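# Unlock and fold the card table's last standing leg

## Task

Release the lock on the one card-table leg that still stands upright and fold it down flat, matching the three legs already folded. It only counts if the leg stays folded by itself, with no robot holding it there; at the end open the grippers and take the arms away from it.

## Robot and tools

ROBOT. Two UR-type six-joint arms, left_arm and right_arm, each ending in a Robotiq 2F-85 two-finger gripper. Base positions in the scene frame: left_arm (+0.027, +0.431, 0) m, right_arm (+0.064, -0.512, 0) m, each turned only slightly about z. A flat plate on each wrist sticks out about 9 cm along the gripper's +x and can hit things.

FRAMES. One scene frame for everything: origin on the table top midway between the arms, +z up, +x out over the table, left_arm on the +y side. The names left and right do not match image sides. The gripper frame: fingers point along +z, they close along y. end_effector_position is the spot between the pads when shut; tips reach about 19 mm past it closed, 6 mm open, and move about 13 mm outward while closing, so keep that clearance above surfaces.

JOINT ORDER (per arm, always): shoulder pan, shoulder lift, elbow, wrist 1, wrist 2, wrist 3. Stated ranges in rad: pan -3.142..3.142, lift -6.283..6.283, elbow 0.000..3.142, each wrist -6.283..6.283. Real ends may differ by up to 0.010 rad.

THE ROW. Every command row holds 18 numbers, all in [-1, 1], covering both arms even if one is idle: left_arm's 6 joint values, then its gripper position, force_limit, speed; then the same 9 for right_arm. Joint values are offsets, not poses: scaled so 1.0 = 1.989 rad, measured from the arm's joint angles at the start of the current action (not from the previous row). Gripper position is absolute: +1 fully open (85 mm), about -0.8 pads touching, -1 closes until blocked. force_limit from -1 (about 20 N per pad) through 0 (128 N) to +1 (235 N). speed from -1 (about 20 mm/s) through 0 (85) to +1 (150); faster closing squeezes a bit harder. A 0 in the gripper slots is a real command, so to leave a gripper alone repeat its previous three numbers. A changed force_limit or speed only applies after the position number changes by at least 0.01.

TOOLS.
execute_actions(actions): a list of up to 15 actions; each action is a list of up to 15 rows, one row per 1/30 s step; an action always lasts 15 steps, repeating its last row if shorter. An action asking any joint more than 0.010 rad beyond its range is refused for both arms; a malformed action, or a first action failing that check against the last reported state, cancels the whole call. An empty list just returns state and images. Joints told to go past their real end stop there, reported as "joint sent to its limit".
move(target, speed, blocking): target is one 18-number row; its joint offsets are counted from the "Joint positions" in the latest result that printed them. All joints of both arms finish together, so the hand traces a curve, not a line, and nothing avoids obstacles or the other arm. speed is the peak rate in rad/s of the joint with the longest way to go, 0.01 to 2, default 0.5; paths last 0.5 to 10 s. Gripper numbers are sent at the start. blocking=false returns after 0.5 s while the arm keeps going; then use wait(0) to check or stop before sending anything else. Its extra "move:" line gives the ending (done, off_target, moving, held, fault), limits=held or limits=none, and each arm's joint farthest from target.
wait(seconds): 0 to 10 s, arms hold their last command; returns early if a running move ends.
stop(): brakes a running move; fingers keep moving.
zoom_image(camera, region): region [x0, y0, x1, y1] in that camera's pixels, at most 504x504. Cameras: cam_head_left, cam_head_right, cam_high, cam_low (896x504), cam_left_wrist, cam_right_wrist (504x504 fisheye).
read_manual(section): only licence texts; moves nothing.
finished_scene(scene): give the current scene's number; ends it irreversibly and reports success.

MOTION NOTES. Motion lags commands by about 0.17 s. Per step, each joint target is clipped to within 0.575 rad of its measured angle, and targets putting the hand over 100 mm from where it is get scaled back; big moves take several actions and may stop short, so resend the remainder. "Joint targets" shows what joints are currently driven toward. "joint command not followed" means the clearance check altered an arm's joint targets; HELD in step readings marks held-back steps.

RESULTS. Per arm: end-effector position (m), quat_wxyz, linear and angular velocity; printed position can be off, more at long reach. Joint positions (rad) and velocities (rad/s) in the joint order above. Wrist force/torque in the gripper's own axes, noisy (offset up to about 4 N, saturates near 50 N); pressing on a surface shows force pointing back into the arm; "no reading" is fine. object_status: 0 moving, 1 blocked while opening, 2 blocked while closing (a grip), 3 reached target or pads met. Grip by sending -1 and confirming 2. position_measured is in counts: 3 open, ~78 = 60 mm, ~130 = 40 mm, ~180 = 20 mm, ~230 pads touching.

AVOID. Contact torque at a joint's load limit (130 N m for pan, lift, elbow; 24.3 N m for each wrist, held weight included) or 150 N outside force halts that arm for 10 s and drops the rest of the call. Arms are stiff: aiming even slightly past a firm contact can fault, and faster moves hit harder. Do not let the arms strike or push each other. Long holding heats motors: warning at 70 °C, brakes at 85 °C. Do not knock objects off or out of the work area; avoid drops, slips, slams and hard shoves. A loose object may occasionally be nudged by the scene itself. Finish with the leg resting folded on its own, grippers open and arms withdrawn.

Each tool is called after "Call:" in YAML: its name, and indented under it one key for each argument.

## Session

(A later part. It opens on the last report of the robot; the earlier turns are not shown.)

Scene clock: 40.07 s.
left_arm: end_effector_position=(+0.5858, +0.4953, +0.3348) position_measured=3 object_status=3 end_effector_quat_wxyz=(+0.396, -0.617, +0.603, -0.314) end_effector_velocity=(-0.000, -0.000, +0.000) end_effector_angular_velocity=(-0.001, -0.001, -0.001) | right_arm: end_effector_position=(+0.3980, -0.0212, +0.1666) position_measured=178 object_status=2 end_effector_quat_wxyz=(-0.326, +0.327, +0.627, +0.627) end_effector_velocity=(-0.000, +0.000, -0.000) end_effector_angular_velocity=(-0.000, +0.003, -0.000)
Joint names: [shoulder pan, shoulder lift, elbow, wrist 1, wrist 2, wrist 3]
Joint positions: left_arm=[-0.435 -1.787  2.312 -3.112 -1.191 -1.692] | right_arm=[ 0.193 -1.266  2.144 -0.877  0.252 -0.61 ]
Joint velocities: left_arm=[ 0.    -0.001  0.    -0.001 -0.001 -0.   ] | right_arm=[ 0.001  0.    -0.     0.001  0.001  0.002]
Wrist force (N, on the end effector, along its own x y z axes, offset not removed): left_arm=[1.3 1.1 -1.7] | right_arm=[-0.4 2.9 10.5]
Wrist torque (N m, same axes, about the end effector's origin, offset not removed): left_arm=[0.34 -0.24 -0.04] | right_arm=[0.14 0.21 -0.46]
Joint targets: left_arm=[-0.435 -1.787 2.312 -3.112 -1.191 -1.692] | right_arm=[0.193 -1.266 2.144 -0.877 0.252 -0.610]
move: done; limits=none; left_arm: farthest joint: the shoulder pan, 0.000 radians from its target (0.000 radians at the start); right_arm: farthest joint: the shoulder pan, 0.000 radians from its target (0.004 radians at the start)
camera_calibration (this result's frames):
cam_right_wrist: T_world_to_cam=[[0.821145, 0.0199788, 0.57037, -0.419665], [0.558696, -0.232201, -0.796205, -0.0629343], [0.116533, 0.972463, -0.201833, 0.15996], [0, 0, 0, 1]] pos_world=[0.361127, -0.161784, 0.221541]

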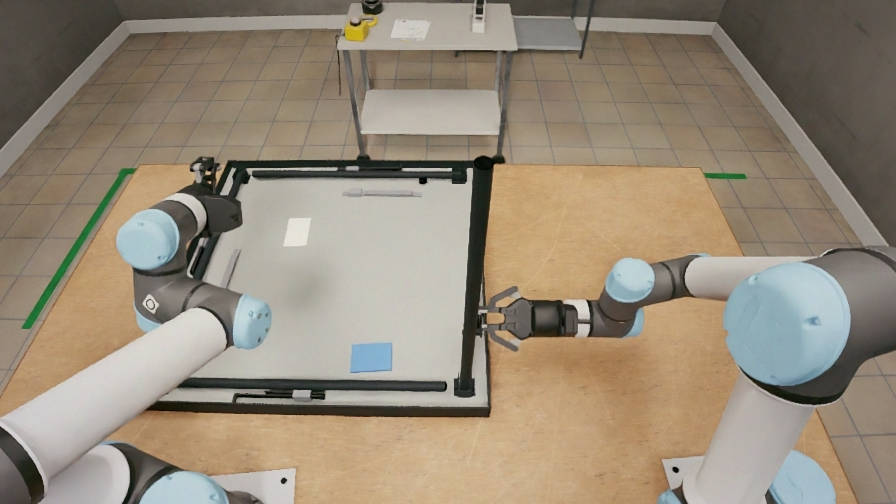

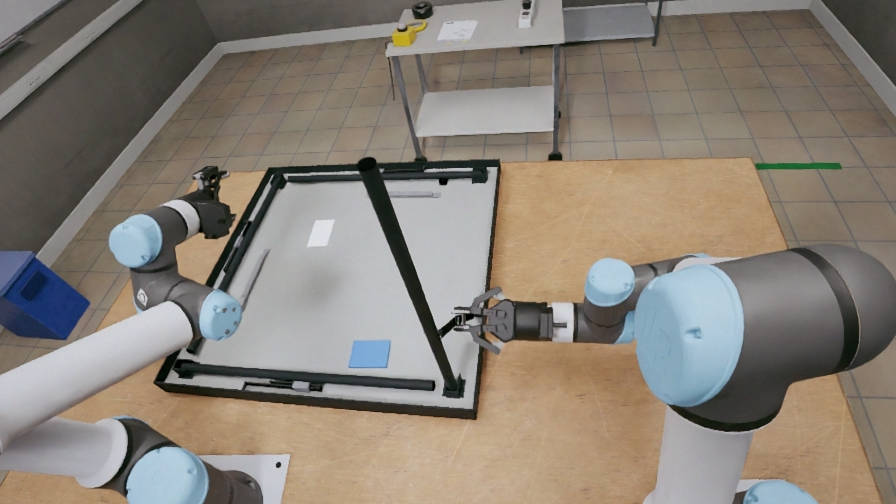

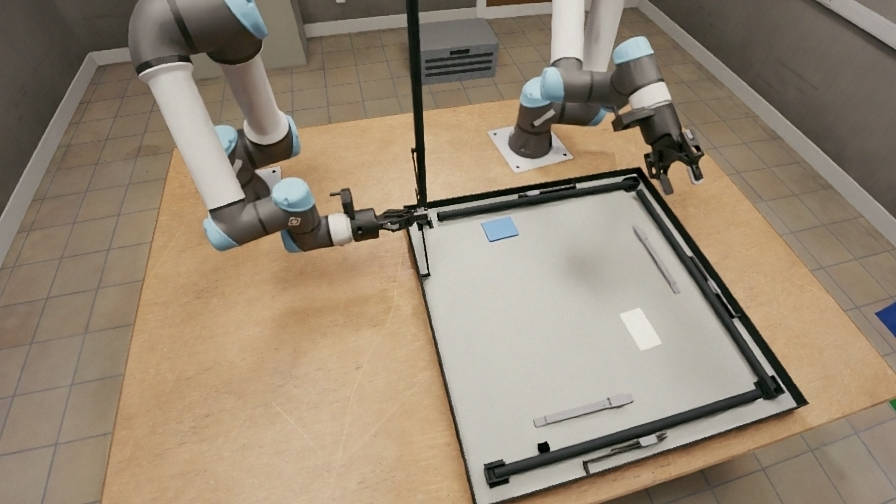

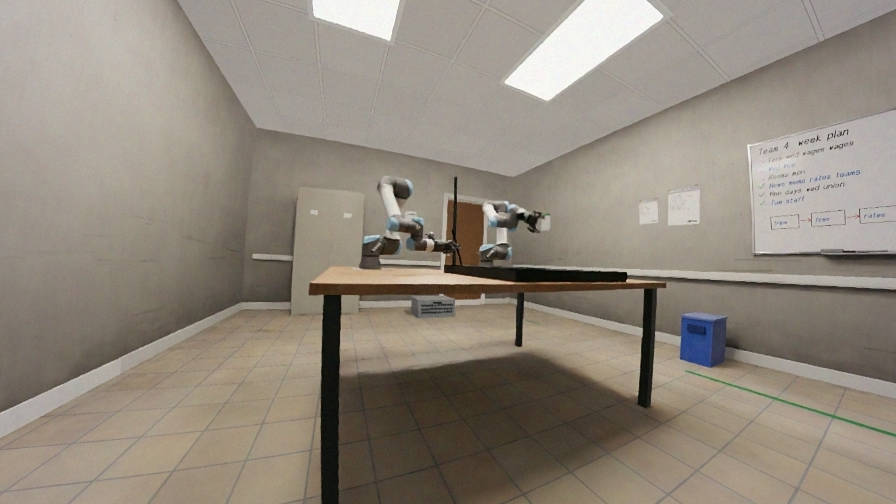

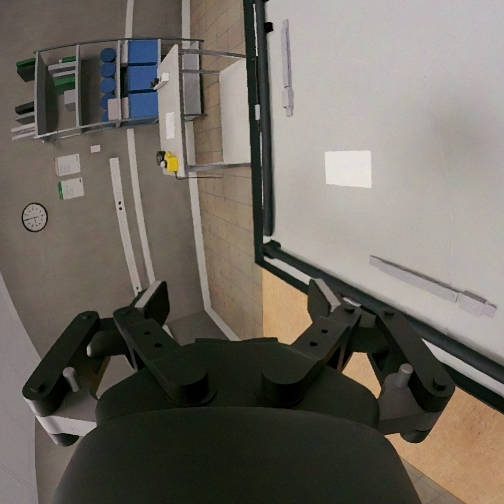

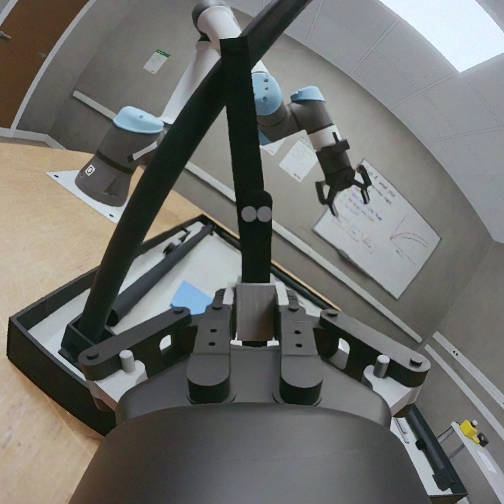

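Call:
move:
  target: [0,0,0,0,0,0,1,0,0,-0.0105,0.0154,-0.0623,0.0465,-0.0105,0.156,-1,-0.6,-0.5]
  speed: 0.15

Call:
move:
  target: [0,0,0,0,0,0,1,0,0,-0.01,0.0316,-0.0608,0.0292,-0.01,0.15,-1,-0.6,-0.5]
  speed: 0.15

Scene clock: 47.30 s.
left_arm: end_effector_position=(+0.5858, +0.4953, +0.3348) position_measured=3 object_status=3 end_effector_quat_wxyz=(+0.396, -0.617, +0.603, -0.314) end_effector_velocity=(-0.000, +0.000, -0.000) end_effector_angular_velocity=(+0.001, +0.000, +0.002) | right_arm: end_effector_position=(+0.4409, -0.0192, +0.1872) position_measured=178 object_status=2 end_effector_quat_wxyz=(-0.419, +0.420, +0.569, +0.570) end_effector_velocity=(-0.000, -0.000, +0.000) end_effector_angular_velocity=(+0.000, -0.001, +0.001)
Joint names: [shoulder pan, shoulder lift, elbow, wrist 1, wrist 2, wrist 3]
Joint positions: left_arm=[-0.435 -1.787  2.312 -3.112 -1.191 -1.692] | right_arm=[ 0.173 -1.236  2.02  -0.784  0.231 -0.3  ]
Joint velocities: left_arm=[-0.     0.     0.001 -0.001  0.002 -0.   ] | right_arm=[-0.001 -0.001  0.    -0.001 -0.001  0.001]
Wrist force (N, on the end effector, along its own x y z axes, offset not removed): left_arm=[-0.7 0.6 0.4] | right_arm=[-2.0 3.8 -14.1]
Wrist torque (N m, same axes, about the end effector's origin, offset not removed): left_arm=[0.19 0.12 -0.01] | right_arm=[0.09 -0.06 -0.39]
Joint targets: left_arm=[-0.435 -1.787 2.312 -3.112 -1.191 -1.692] | right_arm=[0.173 -1.236 2.020 -0.784 0.231 -0.300]
move: done; limits=none; left_arm: farthest joint: the shoulder pan, 0.000 radians from its target (0.000 radians at the start); right_arm: farthest joint: the shoulder pan, 0.000 radians from its target (0.021 radians at the start)
camera_calibration (this result's frames):
cam_left_wrist: T_world_to_cam=[[-0.523921, 0.0432593, -0.850668, 0.566473], [-0.310469, 0.920303, 0.238016, -0.327002], [0.793168, 0.388808, -0.468735, -0.350284], [0, 0, 0, 1]] pos_world=[0.473097, 0.412629, 0.395522]
cam_right_wrist: T_world_to_cam=[[0.95582, 0.0196666, 0.293294, -0.474262], [0.289725, -0.231625, -0.92866, 0.0733397], [0.0496706, 0.972606, -0.22709, 0.191411], [0, 0, 0, 1]] pos_world=[0.422553, -0.159853, 0.250673]

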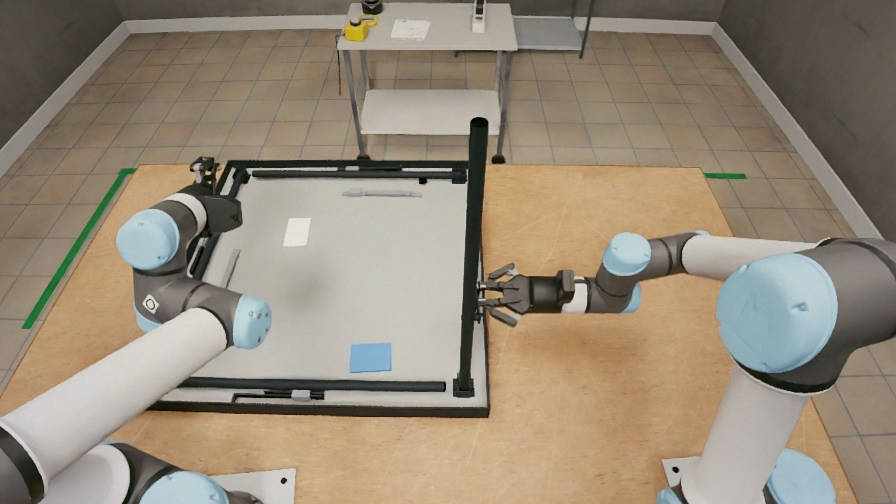

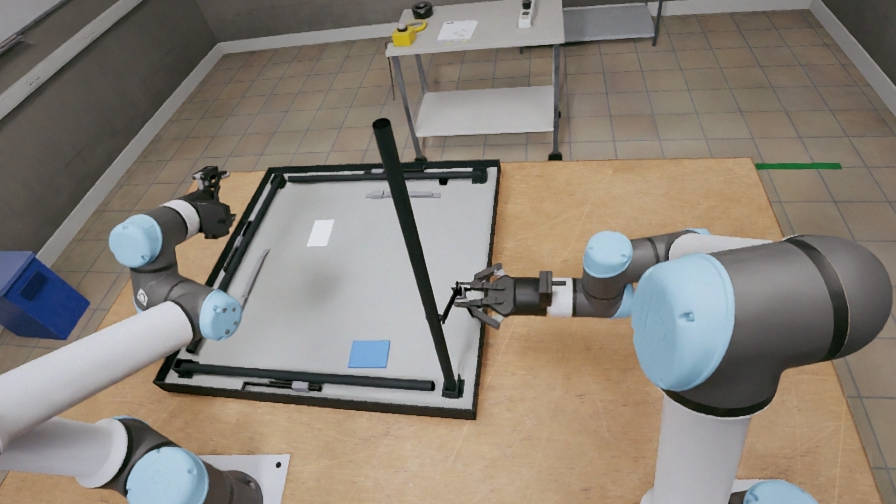

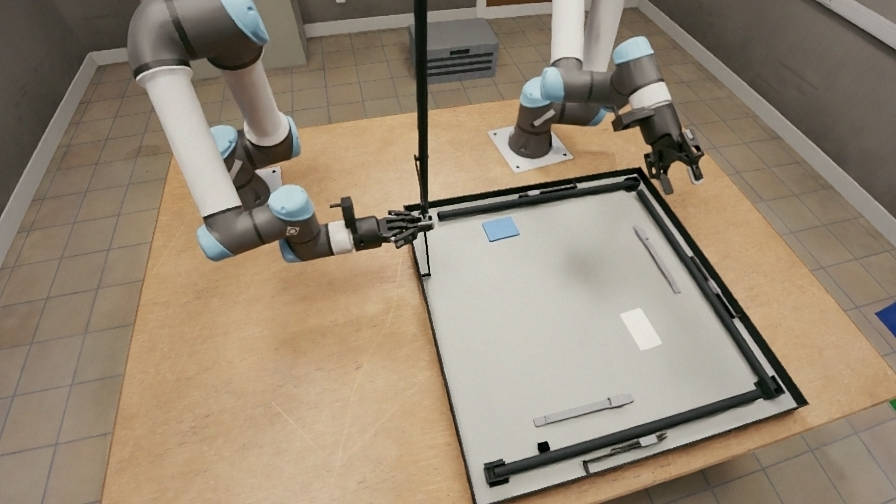

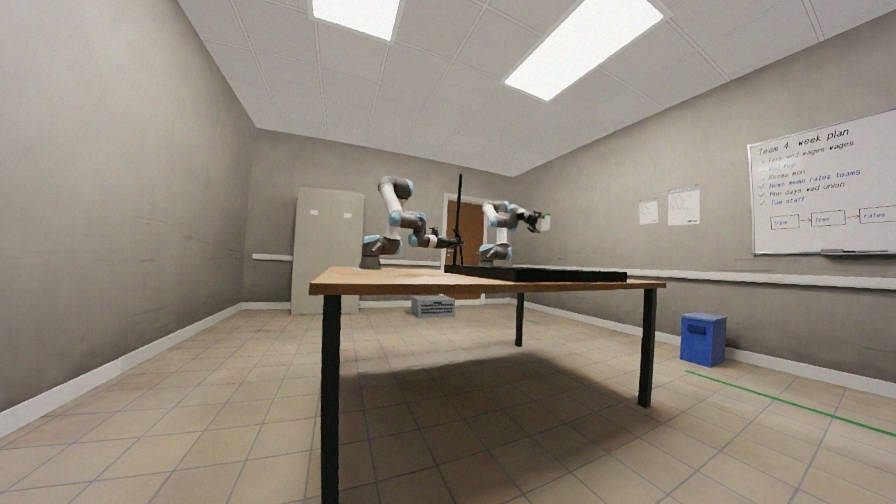

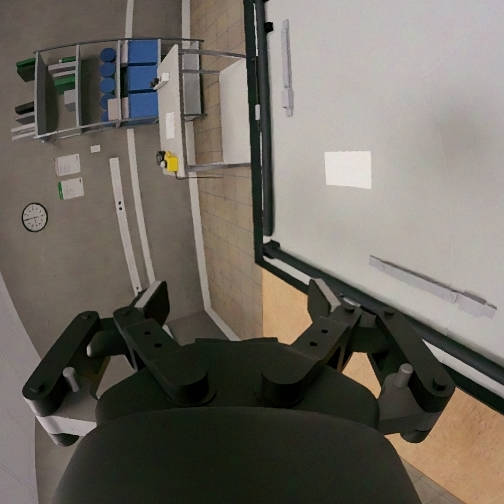

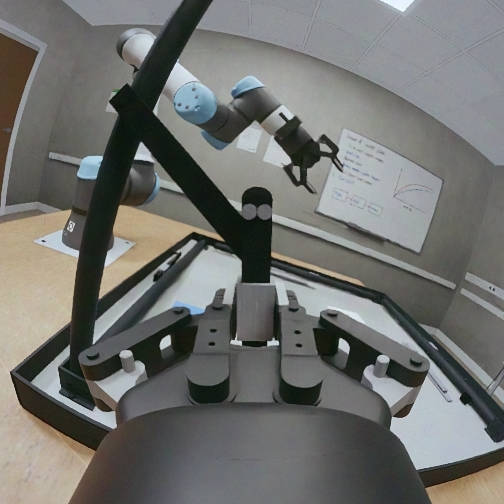

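Scene clock: 49.73 s.
left_arm: end_effector_position=(+0.5858, +0.4953, +0.3348) position_measured=3 object_status=3 end_effector_quat_wxyz=(+0.396, -0.617, +0.603, -0.314) end_effector_velocity=(+0.000, -0.000, +0.000) end_effector_angular_velocity=(-0.000, -0.000, -0.000) | right_arm: end_effector_position=(+0.4850, -0.0183, +0.1942) position_measured=178 object_status=2 end_effector_quat_wxyz=(+0.499, -0.500, -0.500, -0.501) end_effector_velocity=(+0.000, -0.000, -0.000) end_effector_angular_velocity=(-0.001, +0.005, -0.001)
Joint names: [shoulder pan, shoulder lift, elbow, wrist 1, wrist 2, wrist 3]
Joint positions: left_arm=[-0.435 -1.787  2.312 -3.112 -1.191 -1.692] | right_arm=[ 0.153 -1.173  1.899 -0.726  0.211 -0.002]
Joint velocities: left_arm=[ 0.    -0.    -0.     0.001 -0.    -0.   ] | right_arm=[-0.001 -0.     0.     0.004  0.     0.001]
Wrist force (N, on the end effector, along its own x y z axes, offset not removed): left_arm=[-1.0 1.3 0.2] | right_arm=[-2.3 9.7 -11.7]
Wrist torque (N m, same axes, about the end effector's origin, offset not removed): left_arm=[0.34 0.12 -0.01] | right_arm=[0.05 0.07 -1.12]
Joint targets: left_arm=[-0.435 -1.787 2.312 -3.112 -1.191 -1.692] | right_arm=[0.153 -1.173 1.899 -0.726 0.211 -0.002]
move: done; limits=none; left_arm: farthest joint: the shoulder pan, 0.000 radians from its target (0.000 radians at the start); right_arm: farthest joint: the shoulder pan, 0.000 radians from its target (0.019 radians at the start)
camera_calibration (this result's frames):
cam_left_wrist: T_world_to_cam=[[-0.52392, 0.0432594, -0.850668, 0.566473], [-0.310469, 0.920303, 0.238016, -0.327002], [0.793168, 0.388808, -0.468735, -0.350284], [0, 0, 0, 1]] pos_world=[0.473097, 0.412629, 0.395522]
cam_right_wrist: T_world_to_cam=[[0.999808, 0.0196037, -0.000472753, -0.4827], [0.00407288, -0.231182, -0.972902, 0.214445], [-0.0191818, 0.972713, -0.231218, 0.224122], [0, 0, 0, 1]] pos_world=[0.486033, -0.158967, 0.260226]

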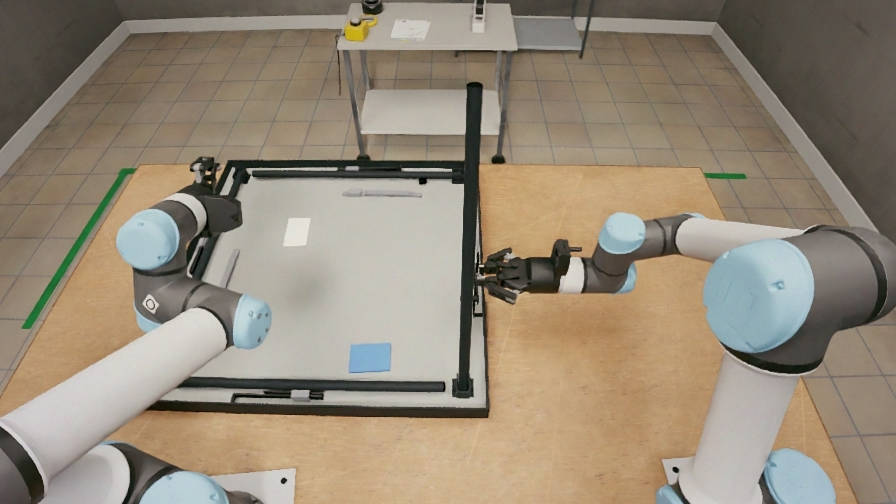

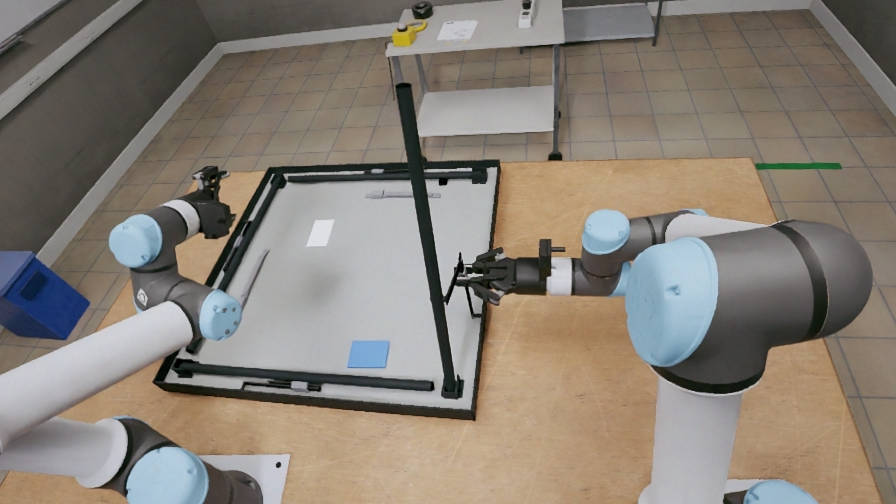

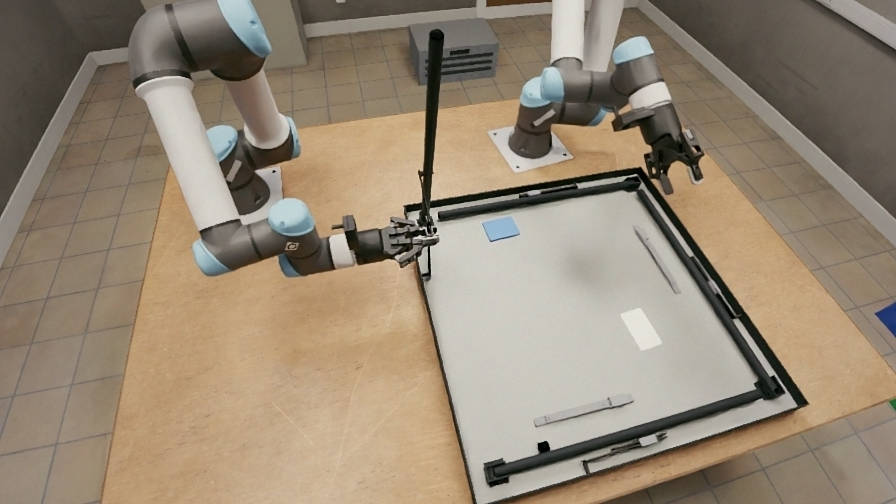

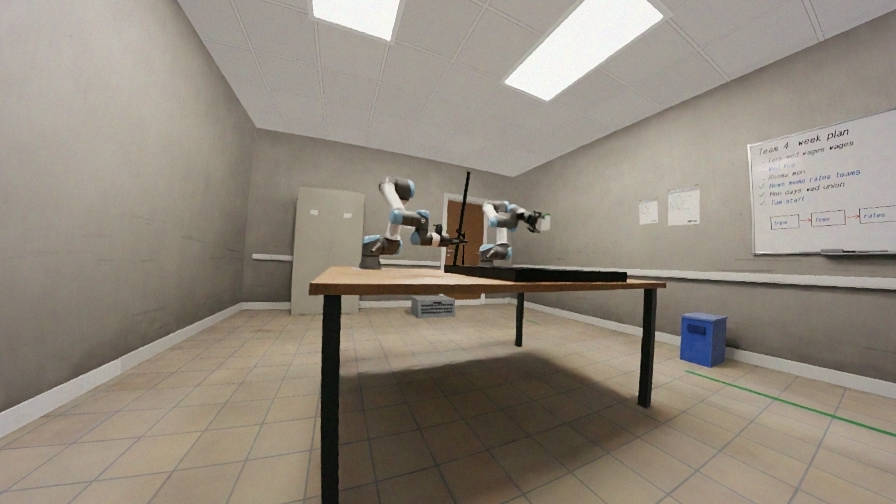

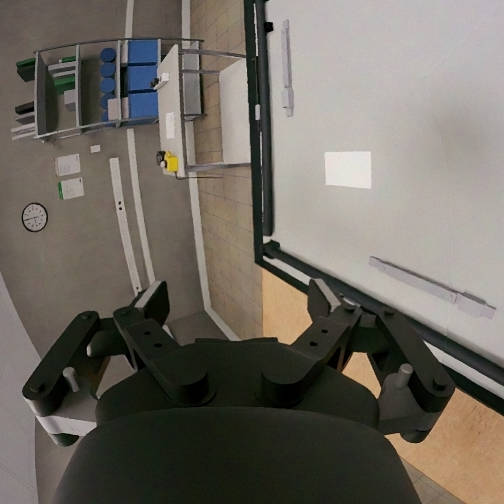

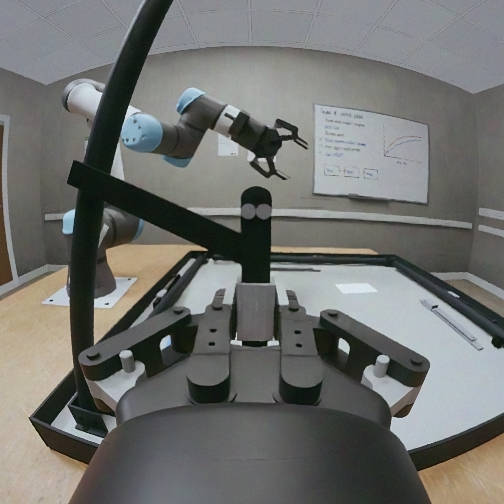

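Call:
move:
  target: [-0.15,-0.08,-0.1926,0.66,0.072,0.056,0.5,-0.7,0,0,0,0,0,0,0,-1,-0.6,-0.5]
  speed: 1

Call:
move:
  target: [-0.4905,0,0,0,0,0,0.5,-0.7,0,0,0,0,0,0,0,-1,-0.6,-0.5]
  speed: 0.8

Call:
move:
  target: [0,0.127,0,0,0,0,0.5,-0.7,0,0,0,0,0,0,0,-1,-0.6,-0.5]

Scene clock: 62.77 s.
left_arm: end_effector_position=(+0.4993, +0.4268, +0.3638) position_measured=66 object_status=3 end_effector_quat_wxyz=(+0.282, -0.475, +0.833, +0.012) end_effector_velocity=(-0.000, +0.000, +0.001) end_effector_angular_velocity=(+0.001, -0.001, -0.000) | right_arm: end_effector_position=(+0.4850, -0.0183, +0.1942) position_measured=178 object_status=2 end_effector_quat_wxyz=(+0.499, -0.500, -0.500, -0.501) end_effector_velocity=(-0.001, +0.000, -0.000) end_effector_angular_velocity=(-0.000, +0.002, +0.001)
Joint names: [shoulder pan, shoulder lift, elbow, wrist 1, wrist 2, wrist 3]
Joint positions: left_arm=[-0.734 -1.946  1.929 -1.8   -1.048 -1.581] | right_arm=[ 0.153 -1.173  1.899 -0.726  0.211 -0.002]
Joint velocities: left_arm=[-0.    -0.001 -0.001  0.001  0.002  0.   ] | right_arm=[ 0.001 -0.     0.     0.002  0.     0.   ]
Wrist force (N, on the end effector, along its own x y z axes, offset not removed): left_arm=[0.5 1.3 1.3] | right_arm=[-0.4 8.3 -5.7]
Wrist torque (N m, same axes, about the end effector's origin, offset not removed): left_arm=[0.29 0.00 0.07] | right_arm=[-0.16 -0.16 -0.94]
Joint targets: left_arm=[-0.734 -1.946 1.929 -1.800 -1.048 -1.581] | right_arm=[0.153 -1.173 1.899 -0.726 0.211 -0.002]
move: done; limits=none; left_arm: farthest joint: the shoulder pan, 0.000 radians from its target (0.298 radians at the start); right_arm: farthest joint: the shoulder pan, 0.000 radians from its target (0.000 radians at the start)
camera_calibration (this result's frames):
cam_left_wrist: T_world_to_cam=[[-0.811327, 0.542325, -0.21825, 0.249227], [0.254206, 0.663482, 0.703684, -0.639416], [0.52643, 0.515437, -0.676163, -0.0868386], [0, 0, 0, 1]] pos_world=[0.410463, 0.333839, 0.445623]
cam_right_wrist: T_world_to_cam=[[0.999807, 0.0196286, -0.000460856, -0.482708], [0.00409015, -0.23118, -0.972902, 0.214438], [-0.0192032, 0.972713, -0.231215, 0.22413], [0, 0, 0, 1]] pos_world=[0.486041, -0.158965, 0.260227]

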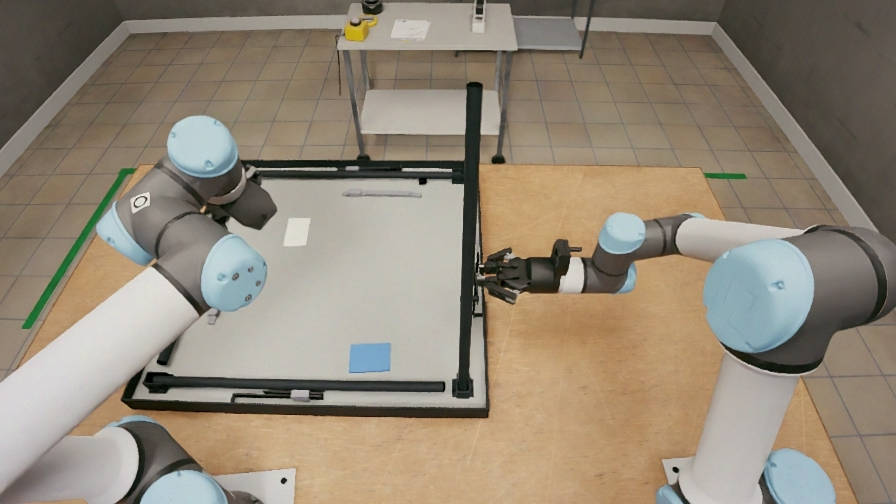

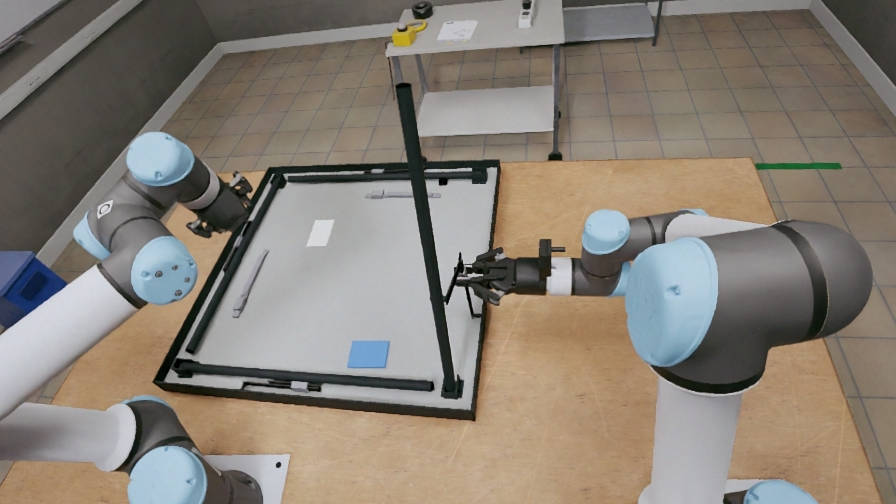

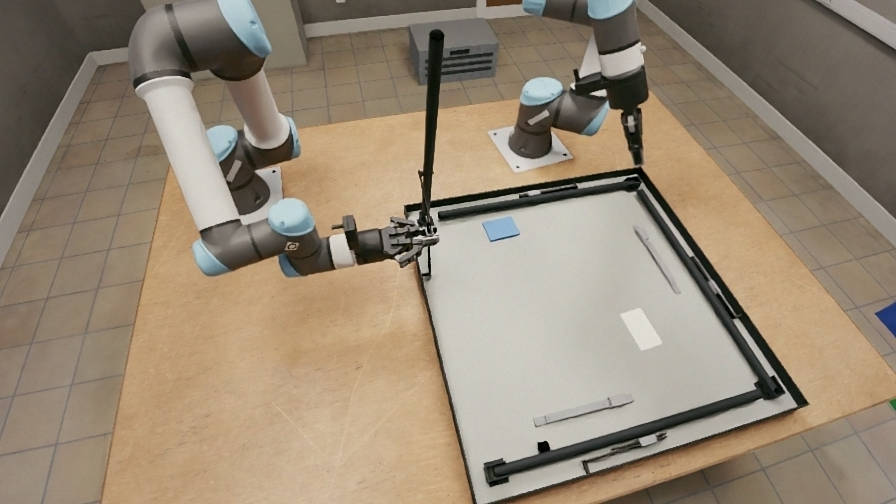

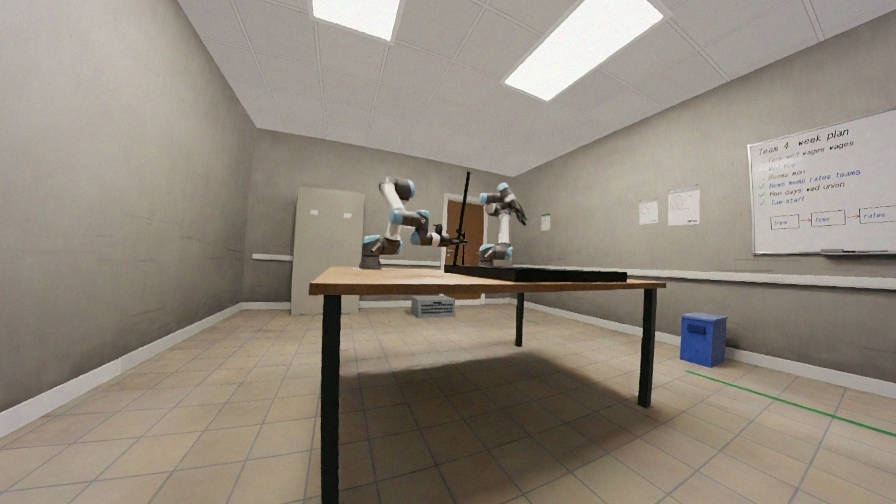

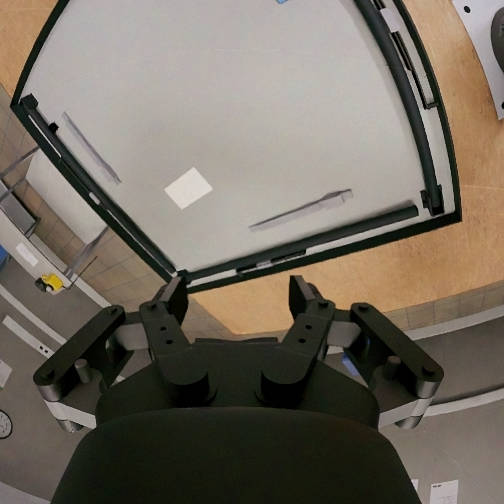

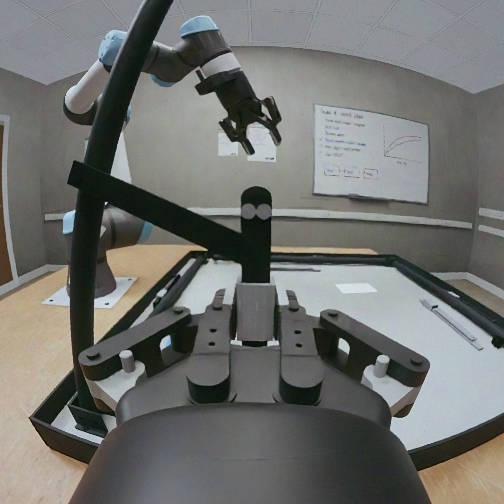

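Scene clock: 64.63 s.
left_arm: end_effector_position=(+0.2885, +0.0378, +0.3638) position_measured=66 object_status=3 end_effector_quat_wxyz=(+0.255, -0.029, +0.959, -0.122) end_effector_velocity=(-0.001, -0.001, +0.000) end_effector_angular_velocity=(-0.000, -0.000, -0.002) | right_arm: end_effector_position=(+0.4850, -0.0183, +0.1942) position_measured=178 object_status=2 end_effector_quat_wxyz=(+0.499, -0.500, -0.500, -0.501) end_effector_velocity=(+0.000, -0.000, +0.000) end_effector_angular_velocity=(-0.000, +0.000, -0.000)
Joint names: [shoulder pan, shoulder lift, elbow, wrist 1, wrist 2, wrist 3]
Joint positions: left_arm=[-1.709 -1.946  1.929 -1.8   -1.048 -1.581] | right_arm=[ 0.153 -1.173  1.899 -0.726  0.211 -0.002]
Joint velocities: left_arm=[-0.002  0.    -0.    -0.001  0.     0.   ] | right_arm=[-0.  0. -0.  0.  0.  0.]
Wrist force (N, on the end effector, along its own x y z axes, offset not removed): left_arm=[-0.3 1.9 0.4] | right_arm=[-1.3 8.3 -4.7]
Wrist torque (N m, same axes, about the end effector's origin, offset not removed): left_arm=[0.50 0.06 0.02] | right_arm=[-0.06 -0.12 -0.92]
Joint targets: left_arm=[-1.709 -1.946 1.929 -1.800 -1.048 -1.581] | right_arm=[0.153 -1.173 1.899 -0.726 0.211 -0.002]
move: done; limits=none; left_arm: farthest joint: the shoulder pan, 0.001 radians from its target (0.976 radians at the start); right_arm: farthest joint: the shoulder pan, 0.000 radians from its target (0.000 radians at the start)
camera_calibration (this result's frames):
cam_left_wrist: T_world_to_cam=[[-0.00609183, 0.975876, -0.21824, 0.040526], [0.691848, 0.161692, 0.703706, -0.435011], [0.722017, -0.146702, -0.676143, 0.193255], [0, 0, 0, 1]] pos_world=[0.161675, 0.05914, 0.445632]
cam_right_wrist: T_world_to_cam=[[0.999807, 0.0196282, -0.000460294, -0.482708], [0.00409061, -0.23118, -0.972902, 0.214438], [-0.0192028, 0.972713, -0.231215, 0.22413], [0, 0, 0, 1]] pos_world=[0.486041, -0.158965, 0.260227]

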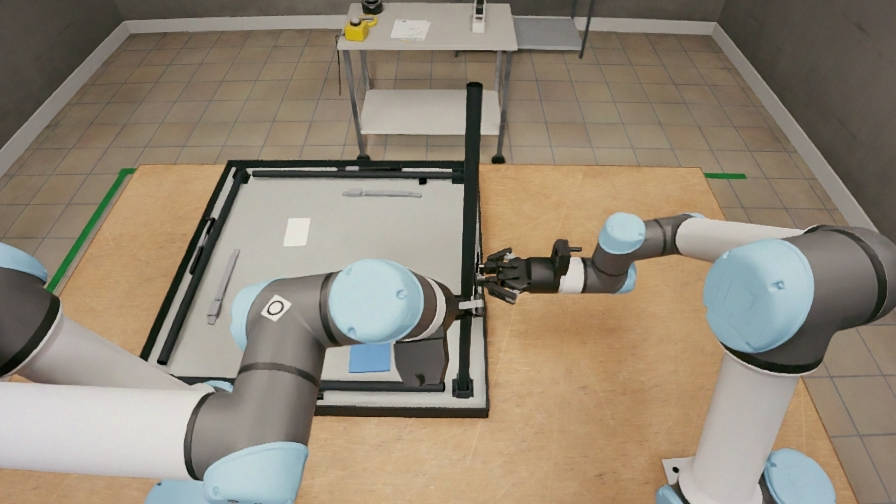

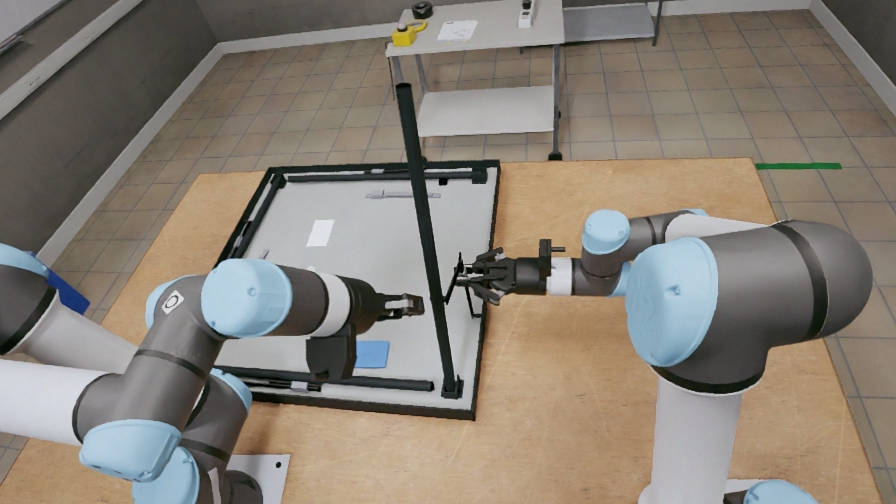

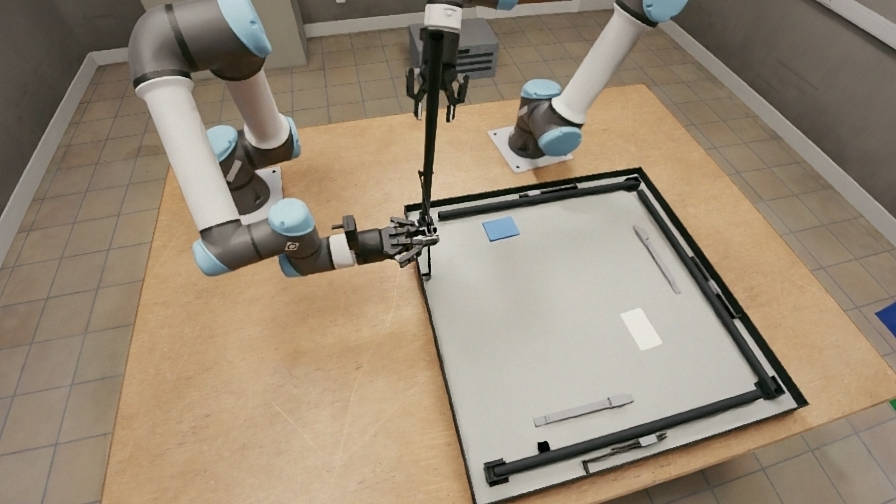

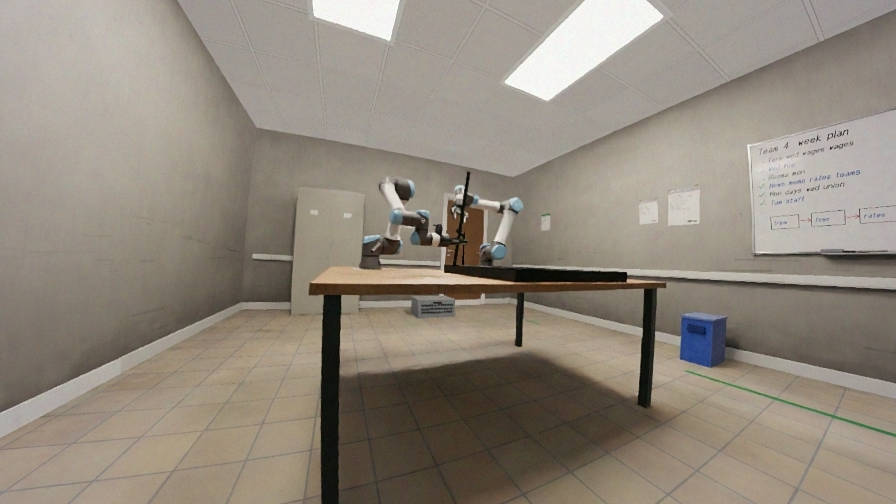

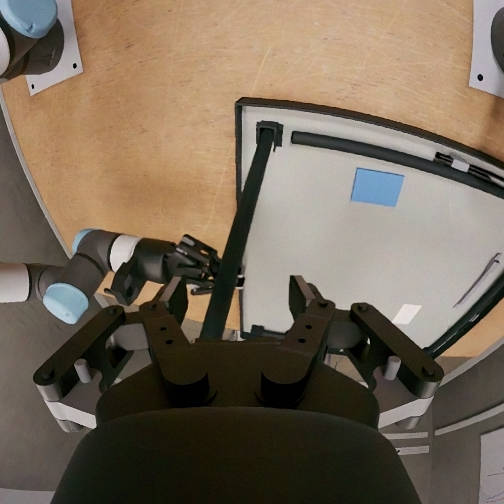

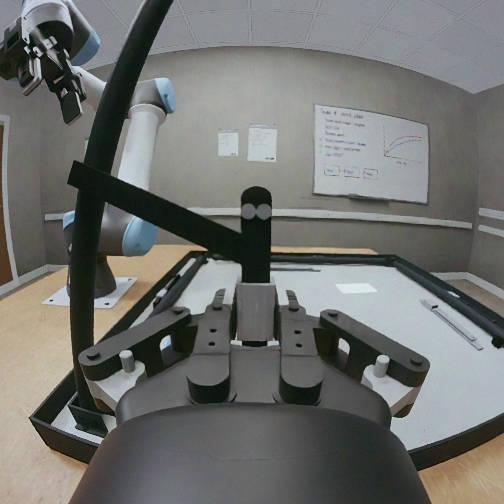

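Scene clock: 65.70 s.
left_arm: end_effector_position=(+0.2879, -0.0002, +0.2602) position_measured=66 object_status=3 end_effector_quat_wxyz=(+0.259, +0.003, +0.966, -0.000) end_effector_velocity=(+0.000, -0.001, +0.000) end_effector_angular_velocity=(-0.001, -0.001, +0.000) | right_arm: end_effector_position=(+0.4850, -0.0183, +0.1942) position_measured=178 object_status=2 end_effector_quat_wxyz=(+0.499, -0.500, -0.500, -0.501) end_effector_velocity=(+0.000, -0.000, -0.000) end_effector_angular_velocity=(-0.000, +0.000, -0.000)
Joint names: [shoulder pan, shoulder lift, elbow, wrist 1, wrist 2, wrist 3]
Joint positions: left_arm=[-1.709 -1.694  1.929 -1.8   -1.048 -1.581] | right_arm=[ 0.153 -1.173  1.899 -0.726  0.211 -0.002]
Joint velocities: left_arm=[ 0.     0.001 -0.001 -0.001  0.001 -0.   ] | right_arm=[-0.001  0.     0.001 -0.    -0.    -0.   ]
Wrist force (N, on the end effector, along its own x y z axes, offset not removed): left_arm=[-1.3 -0.4 0.6] | right_arm=[-1.2 6.7 -6.0]
Wrist torque (N m, same axes, about the end effector's origin, offset not removed): left_arm=[0.14 0.24 0.01] | right_arm=[-0.37 -0.04 -0.94]
Joint targets: left_arm=[-1.709 -1.694 1.929 -1.800 -1.048 -1.581] | right_arm=[0.153 -1.173 1.899 -0.726 0.211 -0.002]
move: done; limits=none; left_arm: farthest joint: the shoulder pan, 0.000 radians from its target (0.000 radians at the start); right_arm: farthest joint: the shoulder pan, 0.000 radians from its target (0.000 radians at the start)
camera_calibration (this result's frames):
cam_left_wrist: T_world_to_cam=[[-0.00570105, 0.999461, 0.0323171, -0.010352], [0.68921, -0.0194885, 0.724299, -0.360183], [0.724539, 0.0264025, -0.688728, 0.120611], [0, 0, 0, 1]] pos_world=[0.160795, 0.0001426, 0.344283]
cam_right_wrist: T_world_to_cam=[[0.999807, 0.0196284, -0.00046013, -0.482708], [0.00409082, -0.23118, -0.972902, 0.214438], [-0.0192029, 0.972713, -0.231215, 0.22413], [0, 0, 0, 1]] pos_world=[0.486041, -0.158965, 0.260227]

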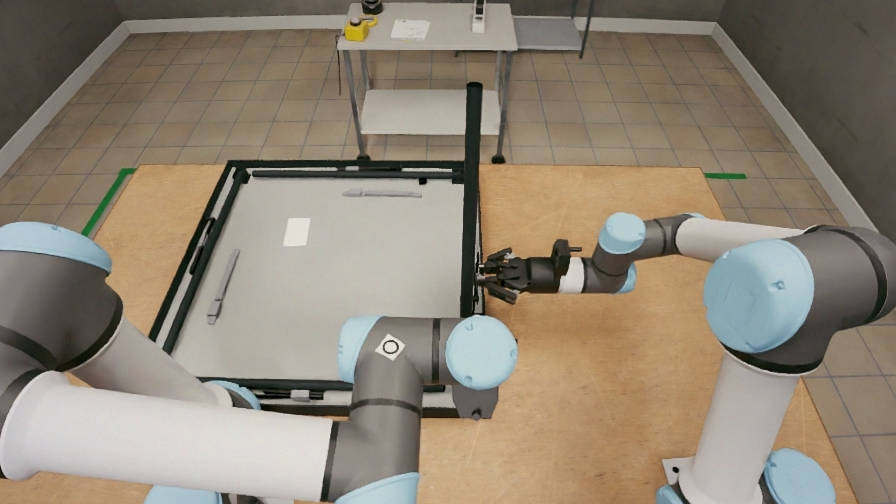

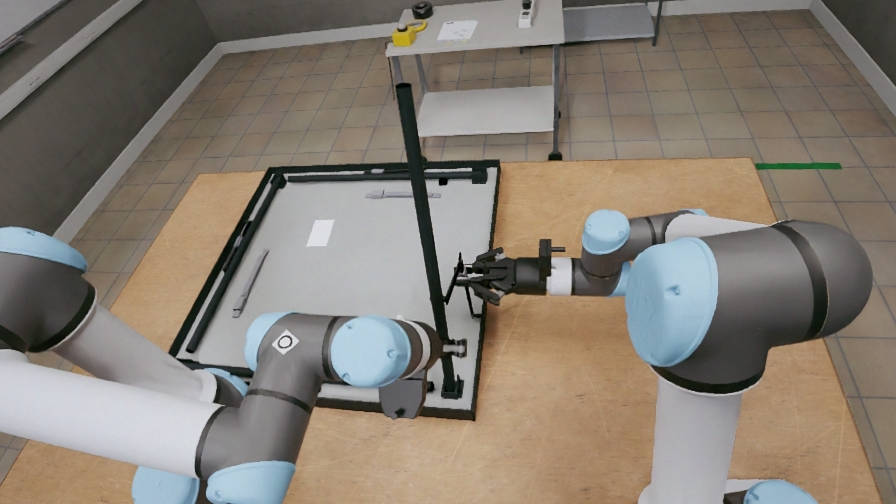

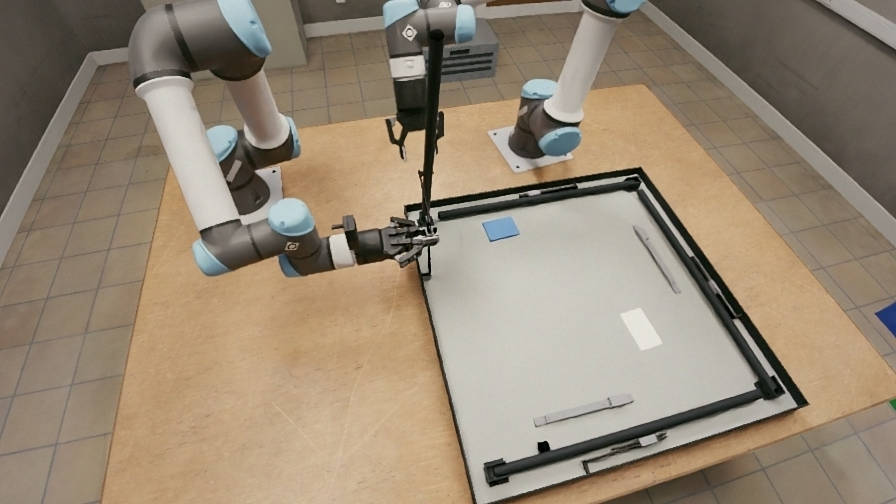

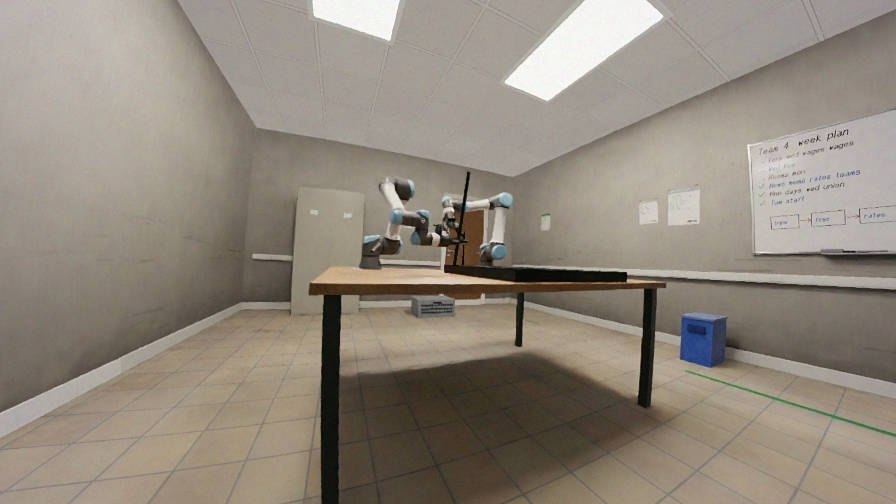

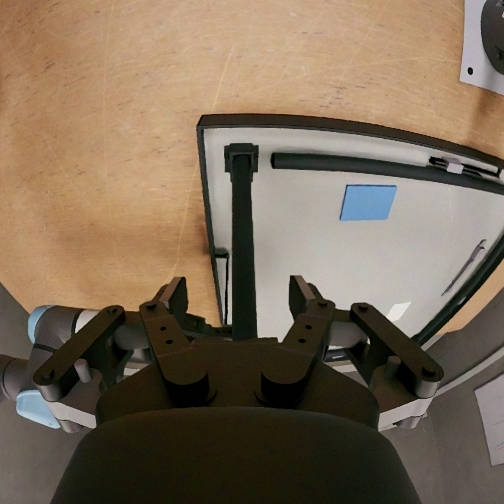

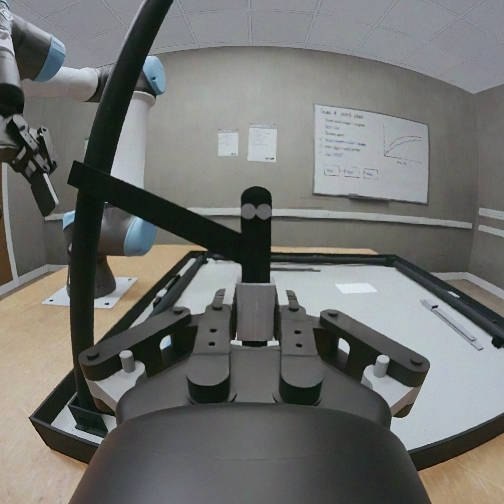

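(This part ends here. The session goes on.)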